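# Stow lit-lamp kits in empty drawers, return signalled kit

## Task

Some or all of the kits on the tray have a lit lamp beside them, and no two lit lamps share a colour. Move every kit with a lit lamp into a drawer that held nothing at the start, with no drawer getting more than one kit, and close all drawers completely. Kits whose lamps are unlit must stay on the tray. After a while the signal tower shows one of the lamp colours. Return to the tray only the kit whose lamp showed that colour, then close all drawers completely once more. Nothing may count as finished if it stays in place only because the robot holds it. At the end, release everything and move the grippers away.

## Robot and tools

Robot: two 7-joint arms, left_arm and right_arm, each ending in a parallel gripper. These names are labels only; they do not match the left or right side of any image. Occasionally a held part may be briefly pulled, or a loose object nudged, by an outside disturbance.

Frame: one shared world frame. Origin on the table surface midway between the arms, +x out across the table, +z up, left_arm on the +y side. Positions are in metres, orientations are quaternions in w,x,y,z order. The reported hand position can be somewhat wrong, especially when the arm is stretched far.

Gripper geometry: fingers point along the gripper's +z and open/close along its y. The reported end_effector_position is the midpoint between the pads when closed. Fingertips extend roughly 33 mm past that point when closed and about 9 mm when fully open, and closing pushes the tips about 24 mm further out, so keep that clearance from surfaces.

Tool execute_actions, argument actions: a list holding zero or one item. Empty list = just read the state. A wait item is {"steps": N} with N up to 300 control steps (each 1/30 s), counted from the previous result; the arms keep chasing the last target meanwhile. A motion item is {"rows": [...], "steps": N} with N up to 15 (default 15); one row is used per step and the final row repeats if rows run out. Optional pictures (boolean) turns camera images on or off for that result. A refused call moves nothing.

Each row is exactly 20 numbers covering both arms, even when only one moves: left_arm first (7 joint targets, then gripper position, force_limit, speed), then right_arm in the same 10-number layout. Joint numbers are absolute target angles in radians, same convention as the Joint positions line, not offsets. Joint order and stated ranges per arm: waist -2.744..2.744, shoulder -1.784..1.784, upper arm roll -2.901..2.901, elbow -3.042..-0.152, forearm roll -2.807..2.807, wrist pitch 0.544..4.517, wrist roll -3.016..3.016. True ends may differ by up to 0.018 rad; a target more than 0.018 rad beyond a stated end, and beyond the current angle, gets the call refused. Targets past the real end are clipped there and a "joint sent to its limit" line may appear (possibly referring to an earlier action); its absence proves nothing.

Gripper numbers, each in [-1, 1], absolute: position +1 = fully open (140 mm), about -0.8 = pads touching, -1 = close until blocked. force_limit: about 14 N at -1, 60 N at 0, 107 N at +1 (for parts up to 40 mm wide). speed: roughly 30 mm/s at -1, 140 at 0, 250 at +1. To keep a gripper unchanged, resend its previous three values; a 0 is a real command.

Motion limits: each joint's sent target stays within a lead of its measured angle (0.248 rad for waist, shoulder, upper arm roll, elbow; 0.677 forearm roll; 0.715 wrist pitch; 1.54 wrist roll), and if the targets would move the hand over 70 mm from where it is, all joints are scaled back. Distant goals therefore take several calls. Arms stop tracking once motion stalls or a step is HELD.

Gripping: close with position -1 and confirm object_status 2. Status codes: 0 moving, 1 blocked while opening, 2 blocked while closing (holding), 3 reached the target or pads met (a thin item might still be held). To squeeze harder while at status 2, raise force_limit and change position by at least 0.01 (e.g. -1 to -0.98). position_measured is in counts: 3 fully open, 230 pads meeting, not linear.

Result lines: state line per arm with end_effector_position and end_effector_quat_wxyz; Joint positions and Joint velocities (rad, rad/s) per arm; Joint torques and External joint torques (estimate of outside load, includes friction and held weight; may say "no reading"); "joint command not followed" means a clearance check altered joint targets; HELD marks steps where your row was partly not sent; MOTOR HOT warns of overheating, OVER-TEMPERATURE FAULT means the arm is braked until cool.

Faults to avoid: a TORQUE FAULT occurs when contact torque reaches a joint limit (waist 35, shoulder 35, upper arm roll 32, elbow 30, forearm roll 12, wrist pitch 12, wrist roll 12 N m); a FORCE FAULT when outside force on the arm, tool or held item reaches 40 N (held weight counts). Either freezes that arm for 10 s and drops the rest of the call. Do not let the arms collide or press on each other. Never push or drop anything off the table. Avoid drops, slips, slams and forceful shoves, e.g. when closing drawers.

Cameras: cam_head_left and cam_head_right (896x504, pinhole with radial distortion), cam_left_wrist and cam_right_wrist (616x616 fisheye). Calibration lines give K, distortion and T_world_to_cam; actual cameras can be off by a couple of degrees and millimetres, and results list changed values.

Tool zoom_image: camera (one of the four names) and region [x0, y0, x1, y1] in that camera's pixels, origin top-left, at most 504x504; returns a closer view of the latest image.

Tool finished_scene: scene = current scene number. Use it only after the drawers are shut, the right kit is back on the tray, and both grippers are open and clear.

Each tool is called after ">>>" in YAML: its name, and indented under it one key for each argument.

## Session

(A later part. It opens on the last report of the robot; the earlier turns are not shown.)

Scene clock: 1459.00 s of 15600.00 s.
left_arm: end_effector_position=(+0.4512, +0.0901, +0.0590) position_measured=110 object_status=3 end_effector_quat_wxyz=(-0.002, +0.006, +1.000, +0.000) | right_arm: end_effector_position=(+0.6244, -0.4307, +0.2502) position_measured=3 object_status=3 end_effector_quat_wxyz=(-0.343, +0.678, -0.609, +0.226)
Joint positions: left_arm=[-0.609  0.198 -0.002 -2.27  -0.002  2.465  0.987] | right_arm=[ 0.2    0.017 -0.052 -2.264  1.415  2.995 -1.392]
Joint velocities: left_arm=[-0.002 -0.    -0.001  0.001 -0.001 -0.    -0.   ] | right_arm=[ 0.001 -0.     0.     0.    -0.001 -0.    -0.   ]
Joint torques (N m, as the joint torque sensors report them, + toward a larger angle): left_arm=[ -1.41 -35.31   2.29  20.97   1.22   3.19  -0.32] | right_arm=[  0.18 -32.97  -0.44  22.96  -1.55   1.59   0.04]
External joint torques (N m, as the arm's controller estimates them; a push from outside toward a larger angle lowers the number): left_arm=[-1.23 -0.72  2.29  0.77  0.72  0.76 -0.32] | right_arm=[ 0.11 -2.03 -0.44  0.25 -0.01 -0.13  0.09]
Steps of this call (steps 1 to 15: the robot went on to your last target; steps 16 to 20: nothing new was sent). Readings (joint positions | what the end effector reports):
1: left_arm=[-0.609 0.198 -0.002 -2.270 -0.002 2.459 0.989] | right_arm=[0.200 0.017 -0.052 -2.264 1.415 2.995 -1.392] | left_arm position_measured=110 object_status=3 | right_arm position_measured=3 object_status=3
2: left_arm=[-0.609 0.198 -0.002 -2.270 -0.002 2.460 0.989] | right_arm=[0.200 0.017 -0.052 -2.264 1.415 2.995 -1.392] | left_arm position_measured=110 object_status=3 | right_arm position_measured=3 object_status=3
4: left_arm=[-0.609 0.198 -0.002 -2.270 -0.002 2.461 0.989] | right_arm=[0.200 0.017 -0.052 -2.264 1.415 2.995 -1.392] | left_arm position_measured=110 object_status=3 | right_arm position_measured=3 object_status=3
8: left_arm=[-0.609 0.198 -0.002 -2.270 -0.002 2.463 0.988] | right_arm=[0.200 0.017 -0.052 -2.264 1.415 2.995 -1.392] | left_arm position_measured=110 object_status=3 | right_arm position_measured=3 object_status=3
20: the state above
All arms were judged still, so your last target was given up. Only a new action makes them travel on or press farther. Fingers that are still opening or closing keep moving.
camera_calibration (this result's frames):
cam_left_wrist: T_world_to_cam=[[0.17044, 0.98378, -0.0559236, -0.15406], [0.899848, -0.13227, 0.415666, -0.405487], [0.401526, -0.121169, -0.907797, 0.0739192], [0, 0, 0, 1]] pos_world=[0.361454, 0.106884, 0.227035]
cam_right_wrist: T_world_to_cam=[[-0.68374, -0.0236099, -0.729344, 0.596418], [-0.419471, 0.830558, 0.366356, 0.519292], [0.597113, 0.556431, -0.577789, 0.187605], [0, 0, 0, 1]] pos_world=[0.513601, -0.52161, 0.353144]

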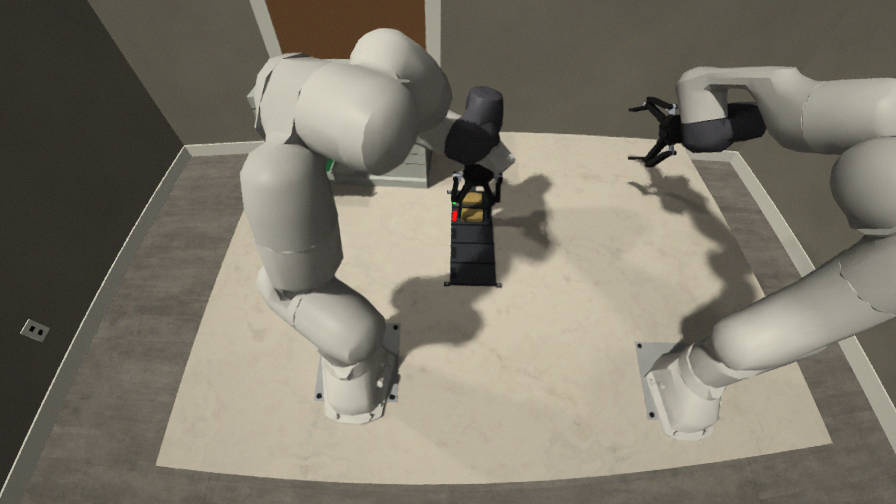

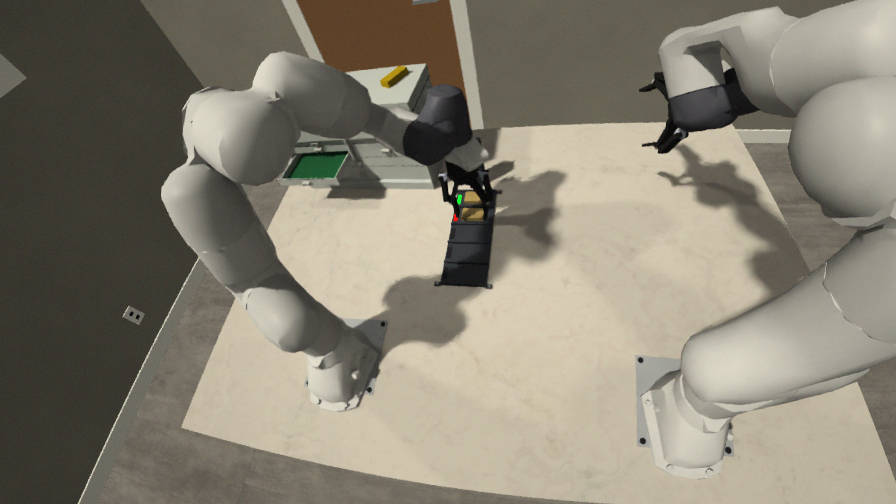

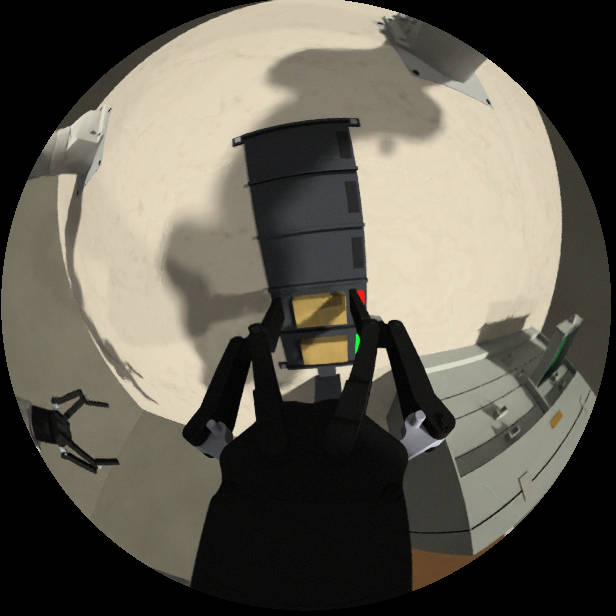

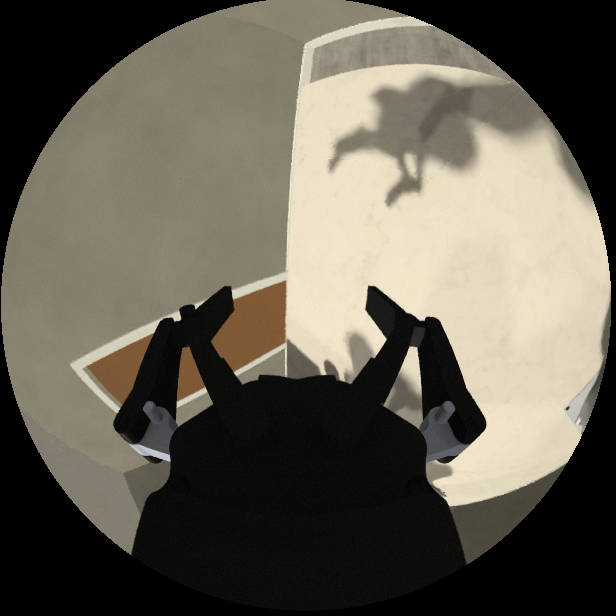

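>>> execute_actions:
  actions:
    - {"rows":[[-0.599,0.203,0,-2.259,0,2.466,0.99,0.15,0,-0.3,0.2,0.017,-0.05,-2.264,1.415,2.995,-1.392,1,0,0]],"steps":12}
  pictures: false

>>> execute_actions:
  actions:
    - {"rows":[[-0.599,0.2526,0,-2.2654,0,2.522,0.99,0.15,0,-0.3,0.2,0.017,-0.05,-2.264,1.415,2.995,-1.392,1,0,0]],"steps":15}
  pictures: false

>>> execute_actions:
  actions:
    - {"steps":10}

>>> execute_actions:
  actions:
    - {"rows":[[-0.599,0.2526,0,-2.2654,0,2.522,0.99,-1,0,-0.7,0.2,0.017,-0.05,-2.264,1.415,2.995,-1.392,1,0,0]],"steps":15}
  pictures: false

>>> execute_actions:
  actions:
    - {"steps":5}
  pictures: false

Scene clock: 1476.93 s of 15600.00 s.
left_arm: end_effector_position=(+0.4574, +0.0908, +0.0613) position_measured=110 object_status=3 end_effector_quat_wxyz=(+0.001, +0.002, +1.000, -0.002) | right_arm: end_effector_position=(+0.6244, -0.4307, +0.2502) position_measured=3 object_status=3 end_effector_quat_wxyz=(-0.343, +0.678, -0.609, +0.226)
Joint positions: left_arm=[-0.602  0.201 -0.002 -2.261 -0.002  2.465  0.987] | right_arm=[ 0.2    0.017 -0.052 -2.264  1.415  2.995 -1.392]
Joint velocities: left_arm=[ 0.001  0.001  0.     0.001 -0.001  0.     0.   ] | right_arm=[-0.001  0.001  0.001  0.    -0.     0.001  0.   ]
Joint torques (N m, as the joint torque sensors report them, + toward a larger angle): left_arm=[  1.3  -33.39   2.28  21.03   1.18   2.74   0.28] | right_arm=[  0.39 -32.97  -0.27  23.3   -1.53   1.69   0.05]
External joint torques (N m, as the arm's controller estimates them; a push from outside toward a larger angle lowers the number): left_arm=[1.22 1.45 2.04 0.69 0.68 0.28 0.28] | right_arm=[ 0.38 -1.99 -0.23  0.59  0.01 -0.04  0.09]
Steps of this call (steps 1 to 90: nothing new was sent; then 14.53 s passed at rest; steps 91 to 102: all 12 steps of this action). Readings (joint positions | what the end effector reports):
91: left_arm=[-0.608 0.199 -0.002 -2.268 -0.002 2.465 0.987] | right_arm=[0.200 0.017 -0.052 -2.264 1.415 2.995 -1.392] | left_arm position_measured=110 object_status=3 | right_arm position_measured=3 object_status=3
92: left_arm=[-0.606 0.200 -0.002 -2.266 -0.002 2.465 0.987] | right_arm=[0.200 0.017 -0.052 -2.264 1.415 2.995 -1.392] | left_arm position_measured=110 object_status=3 | right_arm position_measured=3 object_status=3
94: left_arm=[-0.603 0.200 -0.002 -2.263 -0.002 2.465 0.987] | right_arm=[0.200 0.017 -0.052 -2.264 1.415 2.995 -1.392] | left_arm position_measured=110 object_status=3 | right_arm position_measured=3 object_status=3
98: left_arm=[-0.602 0.201 -0.002 -2.261 -0.002 2.465 0.987] | right_arm=[0.200 0.017 -0.052 -2.264 1.415 2.995 -1.392] | left_arm position_measured=110 object_status=3 | right_arm position_measured=3 object_status=3
102: the state above

Scene clock: 1477.43 s of 15600.00 s.
left_arm: end_effector_position=(+0.4557, +0.0920, +0.0357) position_measured=110 object_status=3 end_effector_quat_wxyz=(-0.002, +0.002, +1.000, +0.000) | right_arm: end_effector_position=(+0.6244, -0.4307, +0.2502) position_measured=3 object_status=3 end_effector_quat_wxyz=(-0.343, +0.678, -0.609, +0.226)
Joint positions: left_arm=[-0.602  0.252 -0.002 -2.266 -0.002  2.515  0.987] | right_arm=[ 0.2    0.017 -0.052 -2.264  1.415  2.995 -1.392]
Joint velocities: left_arm=[ 0.002 -0.    -0.001 -0.001  0.     0.018 -0.001] | right_arm=[ 0.     0.002 -0.001  0.001  0.001  0.    -0.   ]
Joint torques (N m, as the joint torque sensors report them, + toward a larger angle): left_arm=[  0.79 -35.79   1.54  19.72   1.21   3.13   0.27] | right_arm=[  0.17 -32.56  -0.18  22.78  -1.59   1.6    0.07]
External joint torques (N m, as the arm's controller estimates them; a push from outside toward a larger angle lowers the number): left_arm=[ 0.7  -0.16  1.25  0.24  0.75  0.71  0.27] | right_arm=[ 0.22 -1.77 -0.07  0.15 -0.06 -0.13  0.12]
Steps of this call (steps 1 to 15: all 15 steps of this action). Readings (joint positions | what the end effector reports):
1: left_arm=[-0.602 0.208 -0.002 -2.259 -0.002 2.475 0.987] | right_arm=[0.200 0.017 -0.052 -2.264 1.415 2.995 -1.392] | left_arm position_measured=110 object_status=3 | right_arm position_measured=3 object_status=3
2: left_arm=[-0.602 0.219 -0.002 -2.258 -0.002 2.483 0.987] | right_arm=[0.200 0.017 -0.052 -2.264 1.415 2.995 -1.392] | left_arm position_measured=110 object_status=3 | right_arm position_measured=3 object_status=3
4: left_arm=[-0.602 0.240 -0.002 -2.262 -0.002 2.494 0.987] | right_arm=[0.200 0.017 -0.052 -2.264 1.415 2.995 -1.392] | left_arm position_measured=110 object_status=3 | right_arm position_measured=3 object_status=3
8: left_arm=[-0.602 0.252 -0.002 -2.266 -0.002 2.506 0.987] | right_arm=[0.200 0.017 -0.052 -2.264 1.415 2.995 -1.392] | left_arm position_measured=110 object_status=3 | right_arm position_measured=3 object_status=3
15: the state above

Scene clock: 1477.77 s of 15600.00 s.
left_arm: end_effector_position=(+0.4563, +0.0916, +0.0359) position_measured=110 object_status=3 end_effector_quat_wxyz=(-0.001, +0.002, +1.000, -0.000) | right_arm: end_effector_position=(+0.6244, -0.4307, +0.2502) position_measured=3 object_status=3 end_effector_quat_wxyz=(-0.343, +0.678, -0.609, +0.226)
Joint positions: left_arm=[-0.602  0.252 -0.002 -2.266 -0.002  2.517  0.987] | right_arm=[ 0.2    0.017 -0.052 -2.264  1.415  2.995 -1.392]
Joint velocities: left_arm=[-0.     0.001 -0.     0.001 -0.001  0.003  0.002] | right_arm=[ 0.     0.    -0.     0.002 -0.002 -0.     0.001]
Joint torques (N m, as the joint torque sensors report them, + toward a larger angle): left_arm=[  1.09 -35.48   1.43  19.55   1.16   3.09   0.19] | right_arm=[  0.23 -32.34  -0.35  22.66  -1.54   1.65   0.04]
External joint torques (N m, as the arm's controller estimates them; a push from outside toward a larger angle lowers the number): left_arm=[ 1.14  0.19  1.26 -0.01  0.69  0.65  0.19] | right_arm=[ 0.13 -1.18 -0.38 -0.2   0.01 -0.08  0.08]
Steps of this call (steps 1 to 10: the robot went on to your last target). Readings (joint positions | what the end effector reports):
1: left_arm=[-0.602 0.252 -0.002 -2.266 -0.002 2.515 0.987] | right_arm=[0.200 0.017 -0.052 -2.264 1.415 2.995 -1.392] | left_arm position_measured=110 object_status=3 | right_arm position_measured=3 object_status=3
2: left_arm=[-0.602 0.252 -0.002 -2.266 -0.002 2.516 0.987] | right_arm=[0.200 0.017 -0.052 -2.264 1.415 2.995 -1.392] | left_arm position_measured=110 object_status=3 | right_arm position_measured=3 object_status=3
4: left_arm=[-0.602 0.252 -0.002 -2.266 -0.002 2.516 0.987] | right_arm=[0.200 0.017 -0.052 -2.264 1.415 2.995 -1.392] | left_arm position_measured=110 object_status=3 | right_arm position_measured=3 object_status=3
8: left_arm=[-0.602 0.252 -0.002 -2.266 -0.002 2.517 0.987] | right_arm=[0.200 0.017 -0.052 -2.264 1.415 2.995 -1.392] | left_arm position_measured=110 object_status=3 | right_arm position_measured=3 object_status=3
10: the state above
camera_calibration (this result's frames):
cam_left_wrist: T_world_to_cam=[[0.162613, 0.985056, -0.0567633, -0.154182], [0.900117, -0.124535, 0.41747, -0.401261], [0.404162, -0.11898, -0.906916, 0.0496437], [0, 0, 0, 1]] pos_world=[0.366189, 0.107814, 0.203785]
cam_right_wrist: T_world_to_cam=[[-0.68374, -0.0236112, -0.729344, 0.596418], [-0.419473, 0.830558, 0.366356, 0.519292], [0.597112, 0.556432, -0.577789, 0.187605], [0, 0, 0, 1]] pos_world=[0.513601, -0.521609, 0.353144]

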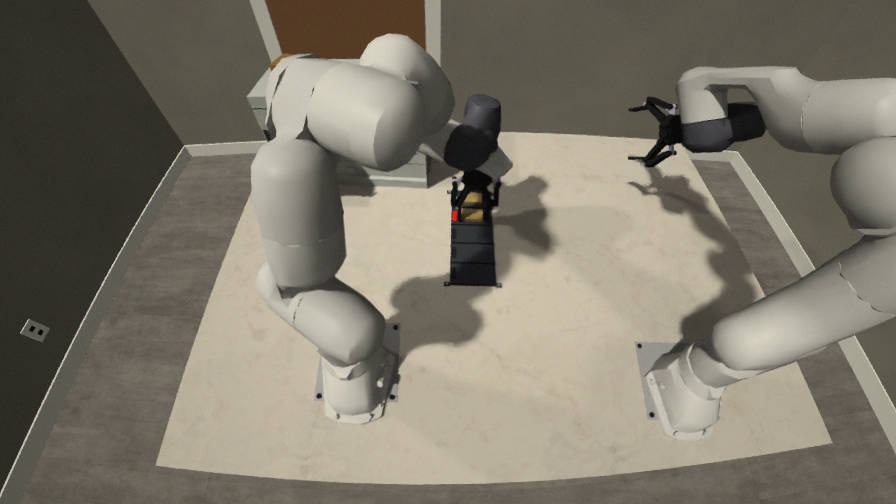

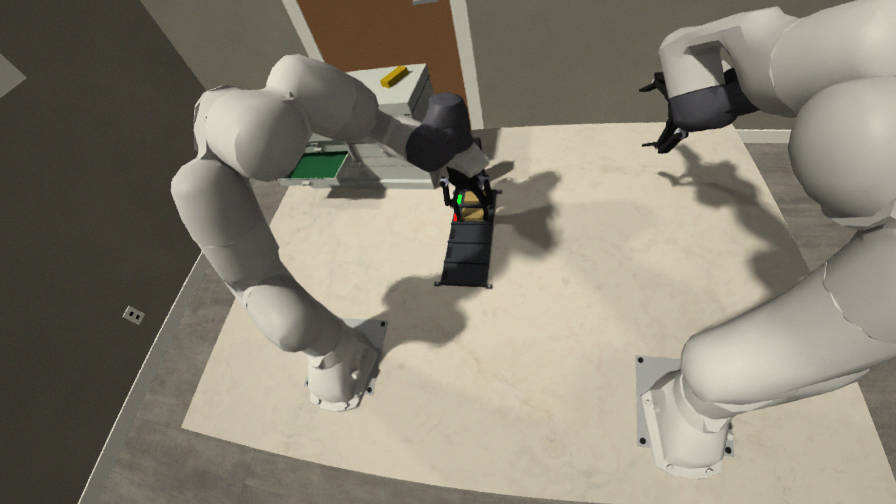

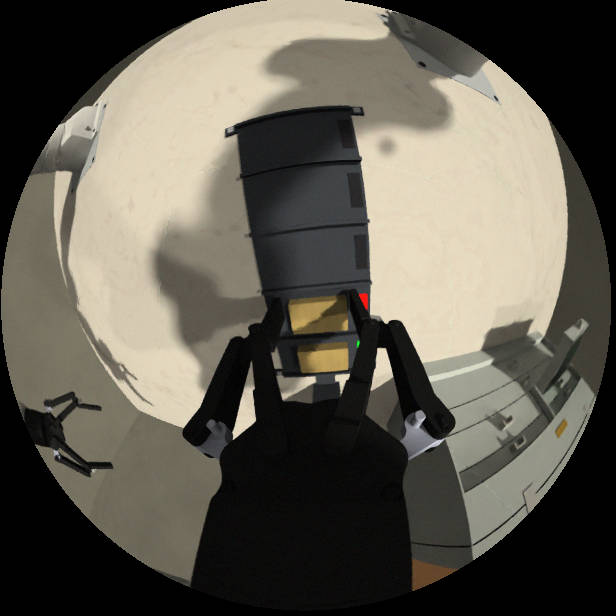

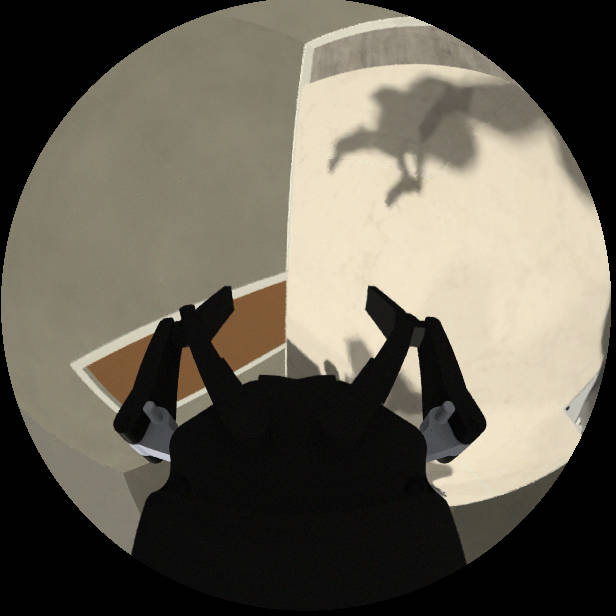

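Scene clock: 1478.27 s of 15600.00 s.
left_arm: end_effector_position=(+0.4569, +0.0914, +0.0367) position_measured=135 object_status=2 end_effector_quat_wxyz=(-0.000, +0.002, +1.000, -0.001) | right_arm: end_effector_position=(+0.6244, -0.4307, +0.2502) position_measured=3 object_status=3 end_effector_quat_wxyz=(-0.343, +0.678, -0.609, +0.226)
Joint positions: left_arm=[-0.602  0.251 -0.002 -2.266 -0.002  2.518  0.987] | right_arm=[ 0.2    0.017 -0.052 -2.264  1.415  2.995 -1.392]
Joint velocities: left_arm=[ 0.001 -0.001 -0.001 -0.    -0.001  0.     0.001] | right_arm=[-0.001 -0.001  0.001 -0.     0.001 -0.    -0.001]
Joint torques (N m, as the joint torque sensors report them, + toward a larger angle): left_arm=[  0.92 -35.03   0.87  19.53   1.15   3.26   0.23] | right_arm=[  0.3  -32.84  -0.07  23.01  -1.51   1.65   0.08]
External joint torques (N m, as the arm's controller estimates them; a push from outside toward a larger angle lowers the number): left_arm=[ 0.99  0.66  0.72 -0.03  0.68  0.82  0.23] | right_arm=[ 0.28 -1.95 -0.03  0.33  0.02 -0.07  0.12]
Steps of this call (steps 1 to 15: all 15 steps of this action). Readings (joint positions | what the end effector reports):
1: left_arm=[-0.602 0.252 -0.002 -2.266 -0.002 2.517 0.987] | right_arm=[0.200 0.017 -0.052 -2.264 1.415 2.995 -1.392] | left_arm position_measured=110 object_status=0 | right_arm position_measured=3 object_status=3
2: left_arm=[-0.602 0.252 -0.002 -2.266 -0.002 2.518 0.987] | right_arm=[0.200 0.017 -0.052 -2.264 1.415 2.995 -1.392] | left_arm position_measured=113 object_status=0 | right_arm position_measured=3 object_status=3
4: left_arm=[-0.602 0.252 -0.002 -2.266 -0.002 2.518 0.987] | right_arm=[0.200 0.017 -0.052 -2.264 1.415 2.995 -1.392] | left_arm position_measured=119 object_status=0 | right_arm position_measured=3 object_status=3
8: left_arm=[-0.602 0.251 -0.002 -2.266 -0.002 2.518 0.987] | right_arm=[0.200 0.017 -0.052 -2.264 1.415 2.995 -1.392] | left_arm position_measured=133 object_status=0 | right_arm position_measured=3 object_status=3
15: the state above

Scene clock: 1478.43 s of 15600.00 s.
left_arm: end_effector_position=(+0.4569, +0.0914, +0.0367) position_measured=135 object_status=2 end_effector_quat_wxyz=(-0.000, +0.002, +1.000, -0.001) | right_arm: end_effector_position=(+0.6244, -0.4307, +0.2502) position_measured=3 object_status=3 end_effector_quat_wxyz=(-0.343, +0.678, -0.609, +0.226)
Joint positions: left_arm=[-0.602  0.251 -0.002 -2.266 -0.002  2.518  0.987] | right_arm=[ 0.2    0.017 -0.052 -2.264  1.415  2.995 -1.392]
Joint velocities: left_arm=[-0.001  0.     0.    -0.001 -0.001  0.    -0.001] | right_arm=[-0.     0.     0.    -0.    -0.001  0.     0.001]
Joint torques (N m, as the joint torque sensors report them, + toward a larger angle): left_arm=[  1.01 -34.84   1.68  20.04   1.16   3.23   0.28] | right_arm=[  0.19 -32.77  -0.05  23.45  -1.53   1.67   0.02]
External joint torques (N m, as the arm's controller estimates them; a push from outside toward a larger angle lowers the number): left_arm=[1.02 0.75 1.48 0.54 0.7  0.8  0.28] | right_arm=[ 0.21 -1.89  0.03  0.79  0.   -0.06  0.06]
Steps of this call (steps 1 to 5: the robot went on to your last target). Readings (joint positions | what the end effector reports):
1: left_arm=[-0.602 0.251 -0.002 -2.266 -0.002 2.518 0.987] | right_arm=[0.200 0.017 -0.052 -2.264 1.415 2.995 -1.392] | left_arm position_measured=135 object_status=2 | right_arm position_measured=3 object_status=3
2: left_arm=[-0.602 0.251 -0.002 -2.266 -0.002 2.518 0.987] | right_arm=[0.200 0.017 -0.052 -2.264 1.415 2.995 -1.392] | left_arm position_measured=135 object_status=2 | right_arm position_measured=3 object_status=3
4: left_arm=[-0.602 0.251 -0.002 -2.266 -0.002 2.518 0.987] | right_arm=[0.200 0.017 -0.052 -2.264 1.415 2.995 -1.392] | left_arm position_measured=135 object_status=2 | right_arm position_measured=3 object_status=3
5: the state above

>>> execute_actions:
  actions:
    - {"rows":[[-0.599,0.203,0,-2.259,0,2.466,0.99,-1,0,-0.7,0.2,0.017,-0.05,-2.264,1.415,2.995,-1.392,1,0,0],[-0.599,0.203,0,-2.259,0,2.466,0.99,-1,0,-0.7,0.2,0.017,-0.05,-2.264,1.415,2.995,-1.392,1,0,0],[-0.599,0.203,0,-2.259,0,2.466,0.99,-1,0,-0.7,0.2,0.017,-0.05,-2.264,1.415,2.995,-1.392,1,0,0],[-0.599,0.15,0,-2.24,0,2.39,0.99,-1,0,-0.7,0.2,0.017,-0.05,-2.264,1.415,2.995,-1.392,1,0,0],[-0.599,0.15,0,-2.24,0,2.39,0.99,-1,0,-0.7,0.2,0.017,-0.05,-2.264,1.415,2.995,-1.392,1,0,0],[-0.599,0.15,0,-2.24,0,2.39,0.99,-1,0,-0.7,0.2,0.017,-0.05,-2.264,1.415,2.995,-1.392,1,0,0],[-0.6,0.095,0,-2.22,0,2.32,0.99,-1,0,-0.7,0.2,0.017,-0.05,-2.264,1.415,2.995,-1.392,1,0,0]],"steps":15}

Scene clock: 1538.70 s of 15600.00 s.
left_arm: end_effector_position=(+0.4666, +0.0849, +0.1261) position_measured=135 object_status=2 end_effector_quat_wxyz=(+0.014, +0.002, +1.000, -0.010) | right_arm: end_effector_position=(+0.6244, -0.4307, +0.2502) position_measured=3 object_status=3 end_effector_quat_wxyz=(-0.343, +0.678, -0.609, +0.226)
Joint positions: left_arm=[-0.602  0.094 -0.002 -2.218 -0.002  2.347  0.987] | right_arm=[ 0.2    0.017 -0.052 -2.264  1.415  2.995 -1.392]
Joint velocities: left_arm=[ 0.001  0.002 -0.    -0.018  0.001 -0.144 -0.   ] | right_arm=[-0.001  0.     0.002 -0.001  0.001  0.    -0.002]
Joint torques (N m, as the joint torque sensors report them, + toward a larger angle): left_arm=[  0.35 -32.53   1.22  21.37   1.32   2.35   0.21] | right_arm=[  0.29 -32.38  -0.31  23.43  -1.54   1.71   0.08]
External joint torques (N m, as the arm's controller estimates them; a push from outside toward a larger angle lowers the number): left_arm=[ 0.37  0.63  1.16 -0.92  0.73 -0.25  0.21] | right_arm=[ 0.25 -1.49 -0.29  0.8  -0.01 -0.01  0.12]
Steps of this call (steps 1 to 15: the robot went on to your last target; steps 16 to 90: nothing new was sent; then 56.77 s passed at rest; steps 91 to 105: all 15 steps of this action). Readings (joint positions | what the end effector reports):
91: left_arm=[-0.602 0.245 -0.002 -2.267 -0.002 2.509 0.987] | right_arm=[0.200 0.017 -0.052 -2.264 1.415 2.995 -1.392] | left_arm position_measured=135 object_status=2 | right_arm position_measured=3 object_status=3
92: left_arm=[-0.602 0.235 -0.002 -2.267 -0.002 2.501 0.987] | right_arm=[0.200 0.017 -0.052 -2.264 1.415 2.995 -1.392] | left_arm position_measured=135 object_status=2 | right_arm position_measured=3 object_status=3
94: left_arm=[-0.602 0.210 -0.002 -2.262 -0.002 2.476 0.987] | right_arm=[0.200 0.017 -0.052 -2.264 1.415 2.995 -1.392] | left_arm position_measured=135 object_status=2 | right_arm position_measured=3 object_status=3
98: left_arm=[-0.602 0.137 -0.002 -2.238 -0.002 2.408 0.987] | right_arm=[0.200 0.017 -0.052 -2.264 1.415 2.995 -1.392] | left_arm position_measured=135 object_status=2 | right_arm position_measured=3 object_status=3
105: the state above
camera_calibration (this result's frames):
cam_left_wrist: T_world_to_cam=[[0.164587, 0.983773, -0.0714314, -0.143075], [0.887219, -0.116011, 0.446525, -0.447308], [0.430992, -0.136867, -0.891915, 0.113617], [0, 0, 0, 1]] pos_world=[0.37144, 0.104411, 0.290851]
cam_right_wrist: T_world_to_cam=[[-0.683739, -0.0236125, -0.729344, 0.596417], [-0.419474, 0.830557, 0.366356, 0.519292], [0.597111, 0.556433, -0.577789, 0.187606], [0, 0, 0, 1]] pos_world=[0.513602, -0.521608, 0.353144]

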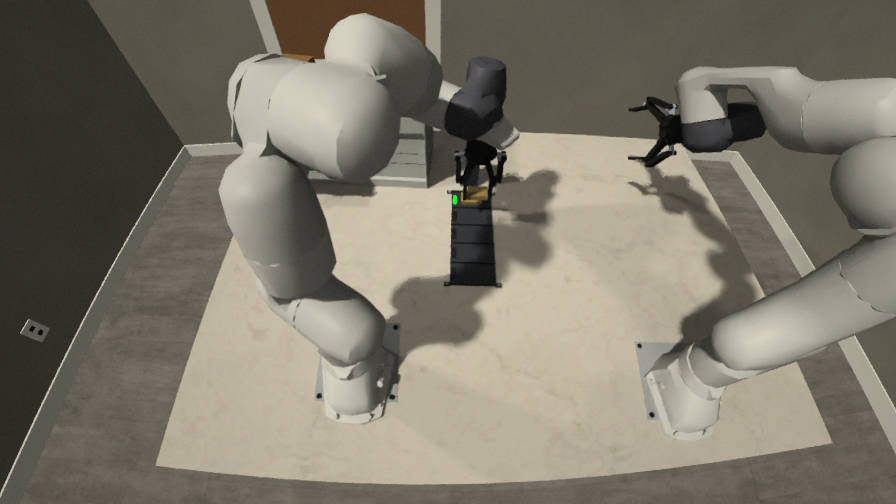

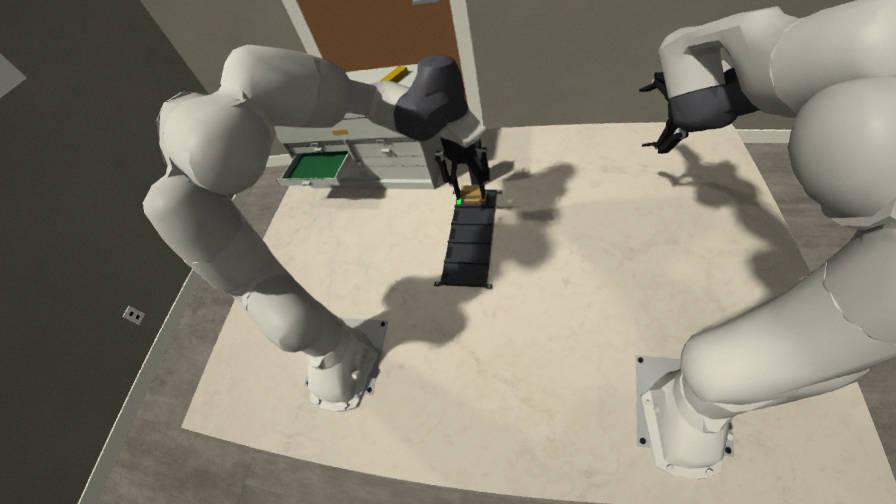

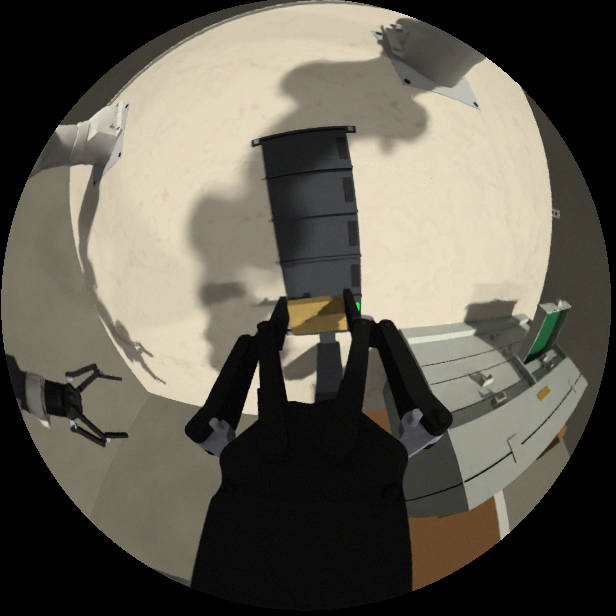

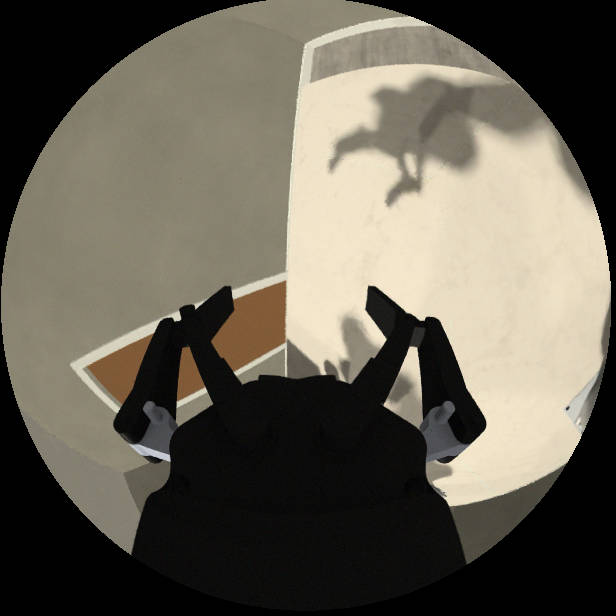

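>>> execute_actions:
  actions:
    - {"rows":[[-0.55,-0.244,0,-2.2076,0,1.963,1.05,-1,0,-0.7,0.2,0.017,-0.05,-2.264,1.415,2.995,-1.392,1,0,0]],"steps":15}
  pictures: false

>>> execute_actions:
  actions:
    - {"rows":[[0.393,-0.244,0,-2.2076,0,1.963,2.02,-1,0,-0.7,0.2,0.017,-0.05,-2.264,1.415,2.995,-1.392,1,0,0]],"steps":15}
  pictures: false

>>> execute_actions:
  actions:
    - {"steps":45}
  pictures: false

>>> execute_actions:
  actions:
    - {"rows":[[0.393,0.0852,0,-1.855,0,1.94,2.02,-1,0,-0.7,0.2,0.017,-0.05,-2.264,1.415,2.995,-1.392,1,0,0]],"steps":15}
  pictures: false

>>> execute_actions:
  actions:
    - {"steps":30}

Scene clock: 1554.73 s of 15600.00 s.
left_arm: end_effector_position=(+0.4301, +0.1386, +0.2758) position_measured=135 object_status=2 end_effector_quat_wxyz=(+0.016, -0.002, +1.000, -0.011) | right_arm: end_effector_position=(+0.6244, -0.4307, +0.2502) position_measured=3 object_status=3 end_effector_quat_wxyz=(-0.343, +0.678, -0.609, +0.226)
Joint positions: left_arm=[-0.553 -0.246 -0.001 -2.205 -0.002  1.997  1.029] | right_arm=[ 0.2    0.017 -0.052 -2.264  1.415  2.995 -1.392]
Joint velocities: left_arm=[ 0.001  0.026  0.001 -0.047 -0.001 -0.198  0.051] | right_arm=[ 0.    -0.001  0.001 -0.     0.001  0.001 -0.   ]
Joint torques (N m, as the joint torque sensors report them, + toward a larger angle): left_arm=[  0.94 -22.65   0.92  24.59   1.46   2.34   0.59] | right_arm=[  0.05 -32.53  -0.11  22.97  -1.52   1.64   0.03]
External joint torques (N m, as the arm's controller estimates them; a push from outside toward a larger angle lowers the number): left_arm=[ 0.87  1.44  1.06 -0.47  0.72 -0.37  0.59] | right_arm=[ 0.05 -1.62 -0.06  0.3   0.01 -0.08  0.08]
Steps of this call (steps 1 to 30: the robot went on to your last target; steps 31 to 90: nothing new was sent; then 12.53 s passed at rest; steps 91 to 105: all 15 steps of this action). Readings (joint positions | what the end effector reports):
91: left_arm=[-0.597 0.076 -0.004 -2.225 -0.002 2.290 0.989] | right_arm=[0.200 0.017 -0.052 -2.264 1.415 2.995 -1.392] | left_arm position_measured=135 object_status=2 | right_arm position_measured=3 object_status=3
92: left_arm=[-0.591 0.042 -0.004 -2.230 -0.002 2.255 0.992] | right_arm=[0.200 0.017 -0.052 -2.264 1.415 2.995 -1.392] | left_arm position_measured=135 object_status=2 | right_arm position_measured=3 object_status=3
94: left_arm=[-0.578 -0.040 -0.004 -2.228 -0.002 2.197 0.997] | right_arm=[0.200 0.017 -0.052 -2.264 1.415 2.995 -1.392] | left_arm position_measured=135 object_status=2 | right_arm position_measured=3 object_status=3
98: left_arm=[-0.558 -0.201 -0.002 -2.208 -0.002 2.085 1.012] | right_arm=[0.200 0.017 -0.052 -2.264 1.415 2.995 -1.392] | left_arm position_measured=135 object_status=2 | right_arm position_measured=3 object_status=3
105: the state above

Scene clock: 1555.23 s of 15600.00 s.
left_arm: end_effector_position=(+0.4907, +0.4321, +0.2715) position_measured=135 object_status=2 end_effector_quat_wxyz=(+0.007, -0.027, +1.000, -0.000) | right_arm: end_effector_position=(+0.6244, -0.4307, +0.2502) position_measured=3 object_status=3 end_effector_quat_wxyz=(-0.343, +0.678, -0.609, +0.226)
Joint positions: left_arm=[ 0.076 -0.243 -0.003 -2.206 -0.003  1.976  1.606] | right_arm=[ 0.2    0.017 -0.052 -2.264  1.415  2.995 -1.392]
Joint velocities: left_arm=[ 1.262 -0.001  0.082  0.     0.001 -0.016  0.729] | right_arm=[-0.     0.001  0.001 -0.001  0.001 -0.     0.001]
Joint torques (N m, as the joint torque sensors report them, + toward a larger angle): left_arm=[ -2.11 -23.55  -2.61  23.19   1.25   1.93   0.7 ] | right_arm=[ -0.26 -32.8   -0.24  23.22  -1.53   1.63   0.04]
External joint torques (N m, as the arm's controller estimates them; a push from outside toward a larger angle lowers the number): left_arm=[ 2.85  1.14  1.33 -0.66  0.56 -0.33  0.71] | right_arm=[-0.42 -1.9  -0.33  0.56  0.01 -0.08  0.08]
Steps of this call (steps 1 to 15: all 15 steps of this action). Readings (joint positions | what the end effector reports):
1: left_arm=[-0.525 -0.245 -0.014 -2.206 -0.003 1.994 1.083] | right_arm=[0.200 0.017 -0.052 -2.264 1.415 2.995 -1.392] | left_arm position_measured=135 object_status=2 | right_arm position_measured=3 object_status=3
2: left_arm=[-0.489 -0.245 -0.018 -2.206 -0.003 1.991 1.135] | right_arm=[0.200 0.017 -0.052 -2.264 1.415 2.995 -1.392] | left_arm position_measured=135 object_status=2 | right_arm position_measured=3 object_status=3
4: left_arm=[-0.408 -0.244 -0.016 -2.206 -0.003 1.987 1.230] | right_arm=[0.200 0.017 -0.052 -2.264 1.415 2.995 -1.392] | left_arm position_measured=135 object_status=2 | right_arm position_measured=3 object_status=3
8: left_arm=[-0.236 -0.243 -0.009 -2.206 -0.003 1.982 1.393] | right_arm=[0.200 0.017 -0.052 -2.264 1.415 2.995 -1.392] | left_arm position_measured=135 object_status=2 | right_arm position_measured=3 object_status=3
15: the state above

Scene clock: 1556.73 s of 15600.00 s.
left_arm: end_effector_position=(+0.4496, +0.5803, +0.2701) position_measured=135 object_status=2 end_effector_quat_wxyz=(+0.001, +0.015, +1.000, -0.000) | right_arm: end_effector_position=(+0.6244, -0.4307, +0.2502) position_measured=3 object_status=3 end_effector_quat_wxyz=(-0.343, +0.678, -0.609, +0.226)
Joint positions: left_arm=[ 0.391 -0.243  0.003 -2.207 -0.001  1.966  2.01 ] | right_arm=[ 0.2    0.017 -0.052 -2.264  1.415  2.995 -1.392]
Joint velocities: left_arm=[-0.001  0.     0.     0.001 -0.    -0.001  0.01 ] | right_arm=[-0.     0.    -0.001 -0.001 -0.001 -0.    -0.   ]
Joint torques (N m, as the joint torque sensors report them, + toward a larger angle): left_arm=[  0.63 -24.04  -1.38  23.31   1.3    2.14   0.39] | right_arm=[  0.28 -32.81  -0.41  23.09  -1.57   1.7    0.03]
External joint torques (N m, as the arm's controller estimates them; a push from outside toward a larger angle lowers the number): left_arm=[ 0.59 -0.6  -1.17 -0.88  0.52 -0.27  0.39] | right_arm=[ 0.29 -1.89 -0.35  0.41 -0.03 -0.03  0.07]
Steps of this call (steps 1 to 45: the robot went on to your last target). Readings (joint positions | what the end effector reports):
1: left_arm=[0.121 -0.243 -0.003 -2.206 -0.003 1.976 1.630] | right_arm=[0.200 0.017 -0.052 -2.264 1.415 2.995 -1.392] | left_arm position_measured=135 object_status=2 | right_arm position_measured=3 object_status=3
2: left_arm=[0.166 -0.243 -0.002 -2.206 -0.003 1.976 1.652] | right_arm=[0.200 0.017 -0.052 -2.264 1.415 2.995 -1.392] | left_arm position_measured=135 object_status=2 | right_arm position_measured=3 object_status=3
4: left_arm=[0.257 -0.243 -0.002 -2.206 -0.002 1.974 1.702] | right_arm=[0.200 0.017 -0.052 -2.264 1.415 2.995 -1.392] | left_arm position_measured=135 object_status=2 | right_arm position_measured=3 object_status=3
8: left_arm=[0.376 -0.243 0.011 -2.207 -0.001 1.970 1.812] | right_arm=[0.200 0.017 -0.052 -2.264 1.415 2.995 -1.392] | left_arm position_measured=135 object_status=2 | right_arm position_measured=3 object_status=3
45: the state above

Scene clock: 1557.23 s of 15600.00 s.
left_arm: end_effector_position=(+0.5466, +0.6223, +0.2584) position_measured=135 object_status=2 end_effector_quat_wxyz=(-0.001, +0.017, +1.000, -0.001) | right_arm: end_effector_position=(+0.6244, -0.4307, +0.2502) position_measured=3 object_status=3 end_effector_quat_wxyz=(-0.343, +0.678, -0.609, +0.226)
Joint positions: left_arm=[ 0.392  0.086  0.002 -1.859 -0.001  1.943  2.013] | right_arm=[ 0.2    0.017 -0.052 -2.264  1.415  2.995 -1.392]
Joint velocities: left_arm=[ 0.     0.001  0.001  0.017  0.001 -0.     0.001] | right_arm=[-0.001  0.001  0.     0.     0.    -0.    -0.001]
Joint torques (N m, as the joint torque sensors report them, + toward a larger angle): left_arm=[  0.57 -35.14  -1.27  25.36   1.35   1.98   0.48] | right_arm=[  0.18 -32.96  -0.02  23.18  -1.58   1.63   0.05]
External joint torques (N m, as the arm's controller estimates them; a push from outside toward a larger angle lowers the number): left_arm=[ 0.51 -0.61 -1.42  1.45  0.56 -0.36  0.48] | right_arm=[ 0.24 -2.2   0.09  0.59 -0.05 -0.09  0.09]
Steps of this call (steps 1 to 15: all 15 steps of this action). Readings (joint positions | what the end effector reports):
1: left_arm=[0.392 -0.196 0.003 -2.147 -0.001 1.940 2.010] | right_arm=[0.200 0.017 -0.052 -2.264 1.415 2.995 -1.392] | left_arm position_measured=135 object_status=2 | right_arm position_measured=3 object_status=3
2: left_arm=[0.392 -0.129 0.003 -2.072 -0.001 1.942 2.010] | right_arm=[0.200 0.017 -0.052 -2.264 1.415 2.995 -1.392] | left_arm position_measured=135 object_status=2 | right_arm position_measured=3 object_status=3
4: left_arm=[0.392 -0.009 0.002 -1.948 -0.001 1.944 2.011] | right_arm=[0.200 0.017 -0.052 -2.264 1.415 2.995 -1.392] | left_arm position_measured=135 object_status=2 | right_arm position_measured=3 object_status=3
8: left_arm=[0.392 0.079 0.002 -1.879 -0.001 1.944 2.012] | right_arm=[0.200 0.017 -0.052 -2.264 1.415 2.995 -1.392] | left_arm position_measured=135 object_status=2 | right_arm position_measured=3 object_status=3
15: the state above

Scene clock: 1558.23 s of 15600.00 s.
left_arm: end_effector_position=(+0.5468, +0.6224, +0.2588) position_measured=135 object_status=2 end_effector_quat_wxyz=(-0.000, +0.017, +1.000, -0.001) | right_arm: end_effector_position=(+0.6244, -0.4307, +0.2502) position_measured=3 object_status=3 end_effector_quat_wxyz=(-0.343, +0.678, -0.609, +0.226)
Joint positions: left_arm=[ 0.392  0.086  0.002 -1.858 -0.001  1.943  2.013] | right_arm=[ 0.2    0.017 -0.052 -2.264  1.415  2.995 -1.392]
Joint velocities: left_arm=[ 0.002  0.     0.     0.001 -0.    -0.    -0.001] | right_arm=[-0.     0.     0.     0.001 -0.001  0.    -0.   ]
Joint torques (N m, as the joint torque sensors report them, + toward a larger angle): left_arm=[  0.15 -35.27  -0.75  24.77   1.28   2.03   0.38] | right_arm=[  0.07 -32.69  -0.21  22.62  -1.59   1.65   0.  ]
External joint torques (N m, as the arm's controller estimates them; a push from outside toward a larger angle lowers the number): left_arm=[ 0.09 -0.28 -0.9   0.5   0.49 -0.38  0.38] | right_arm=[ 0.09 -1.71 -0.12 -0.15 -0.04 -0.09  0.04]
Steps of this call (steps 1 to 15: the robot went on to your last target; steps 16 to 30: nothing new was sent). Readings (joint positions | what the end effector reports):
1: left_arm=[0.392 0.086 0.002 -1.858 -0.001 1.943 2.013] | right_arm=[0.200 0.017 -0.052 -2.264 1.415 2.995 -1.392] | left_arm position_measured=135 object_status=2 | right_arm position_measured=3 object_status=3
2: left_arm=[0.392 0.086 0.002 -1.858 -0.001 1.943 2.013] | right_arm=[0.200 0.017 -0.052 -2.264 1.415 2.995 -1.392] | left_arm position_measured=135 object_status=2 | right_arm position_measured=3 object_status=3
4: left_arm=[0.392 0.086 0.002 -1.858 -0.001 1.943 2.013] | right_arm=[0.200 0.017 -0.052 -2.264 1.415 2.995 -1.392] | left_arm position_measured=135 object_status=2 | right_arm position_measured=3 object_status=3
8: left_arm=[0.392 0.086 0.002 -1.858 -0.001 1.943 2.013] | right_arm=[0.200 0.017 -0.052 -2.264 1.415 2.995 -1.392] | left_arm position_measured=135 object_status=2 | right_arm position_measured=3 object_status=3
30: the state above
All arms were judged still, so your last target was given up. Only a new action makes them travel on or press farther. Fingers that are still opening or closing keep moving.
camera_calibration (this result's frames):
cam_left_wrist: T_world_to_cam=[[0.192211, 0.97968, -0.0572963, -0.691801], [0.895334, -0.15116, 0.418959, -0.490822], [0.401785, -0.131828, -0.906196, 0.287492], [0, 0, 0, 1]] pos_world=[0.456912, 0.64145, 0.42652]
cam_right_wrist: T_world_to_cam=[[-0.683739, -0.0236124, -0.729344, 0.596417], [-0.419474, 0.830557, 0.366356, 0.519292], [0.597111, 0.556433, -0.577789, 0.187606], [0, 0, 0, 1]] pos_world=[0.513602, -0.521608, 0.353144]

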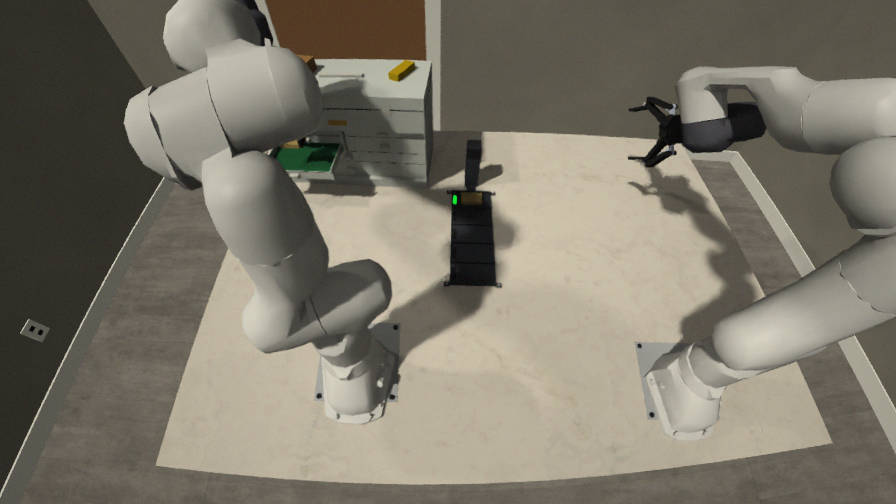

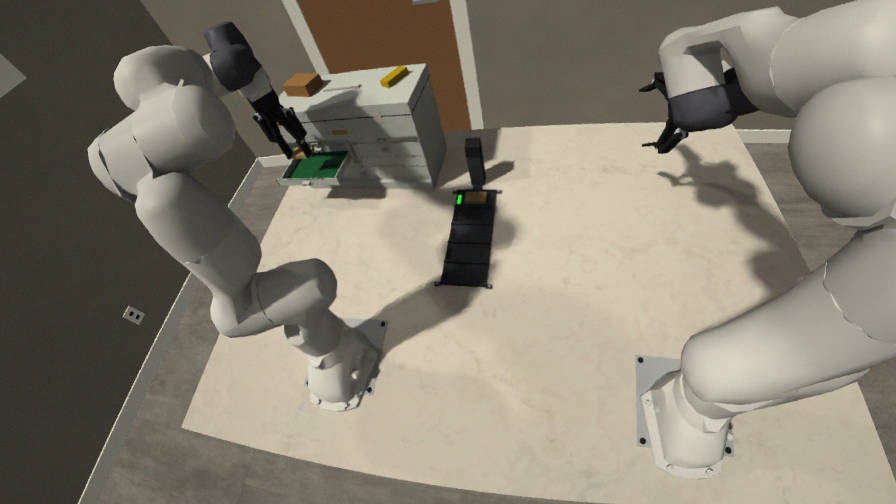

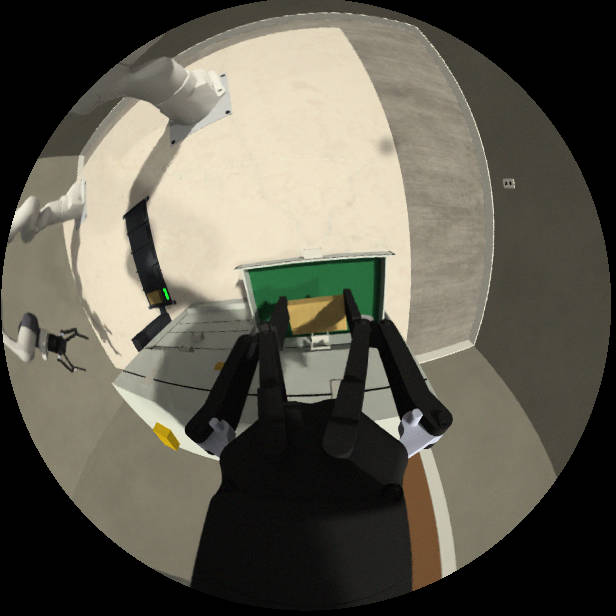

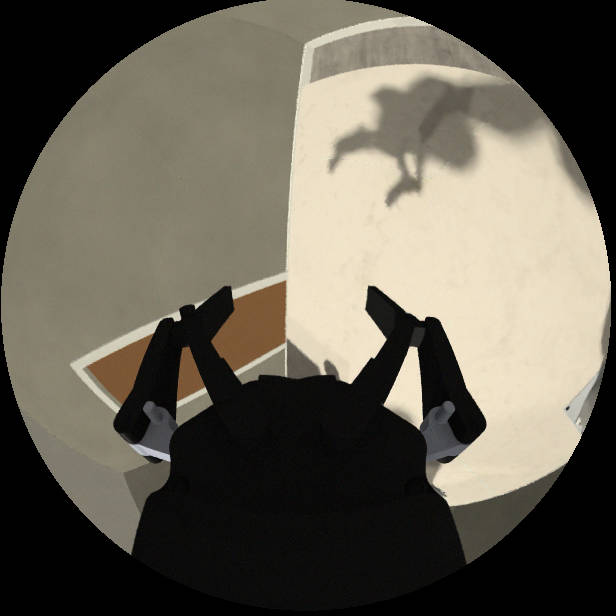

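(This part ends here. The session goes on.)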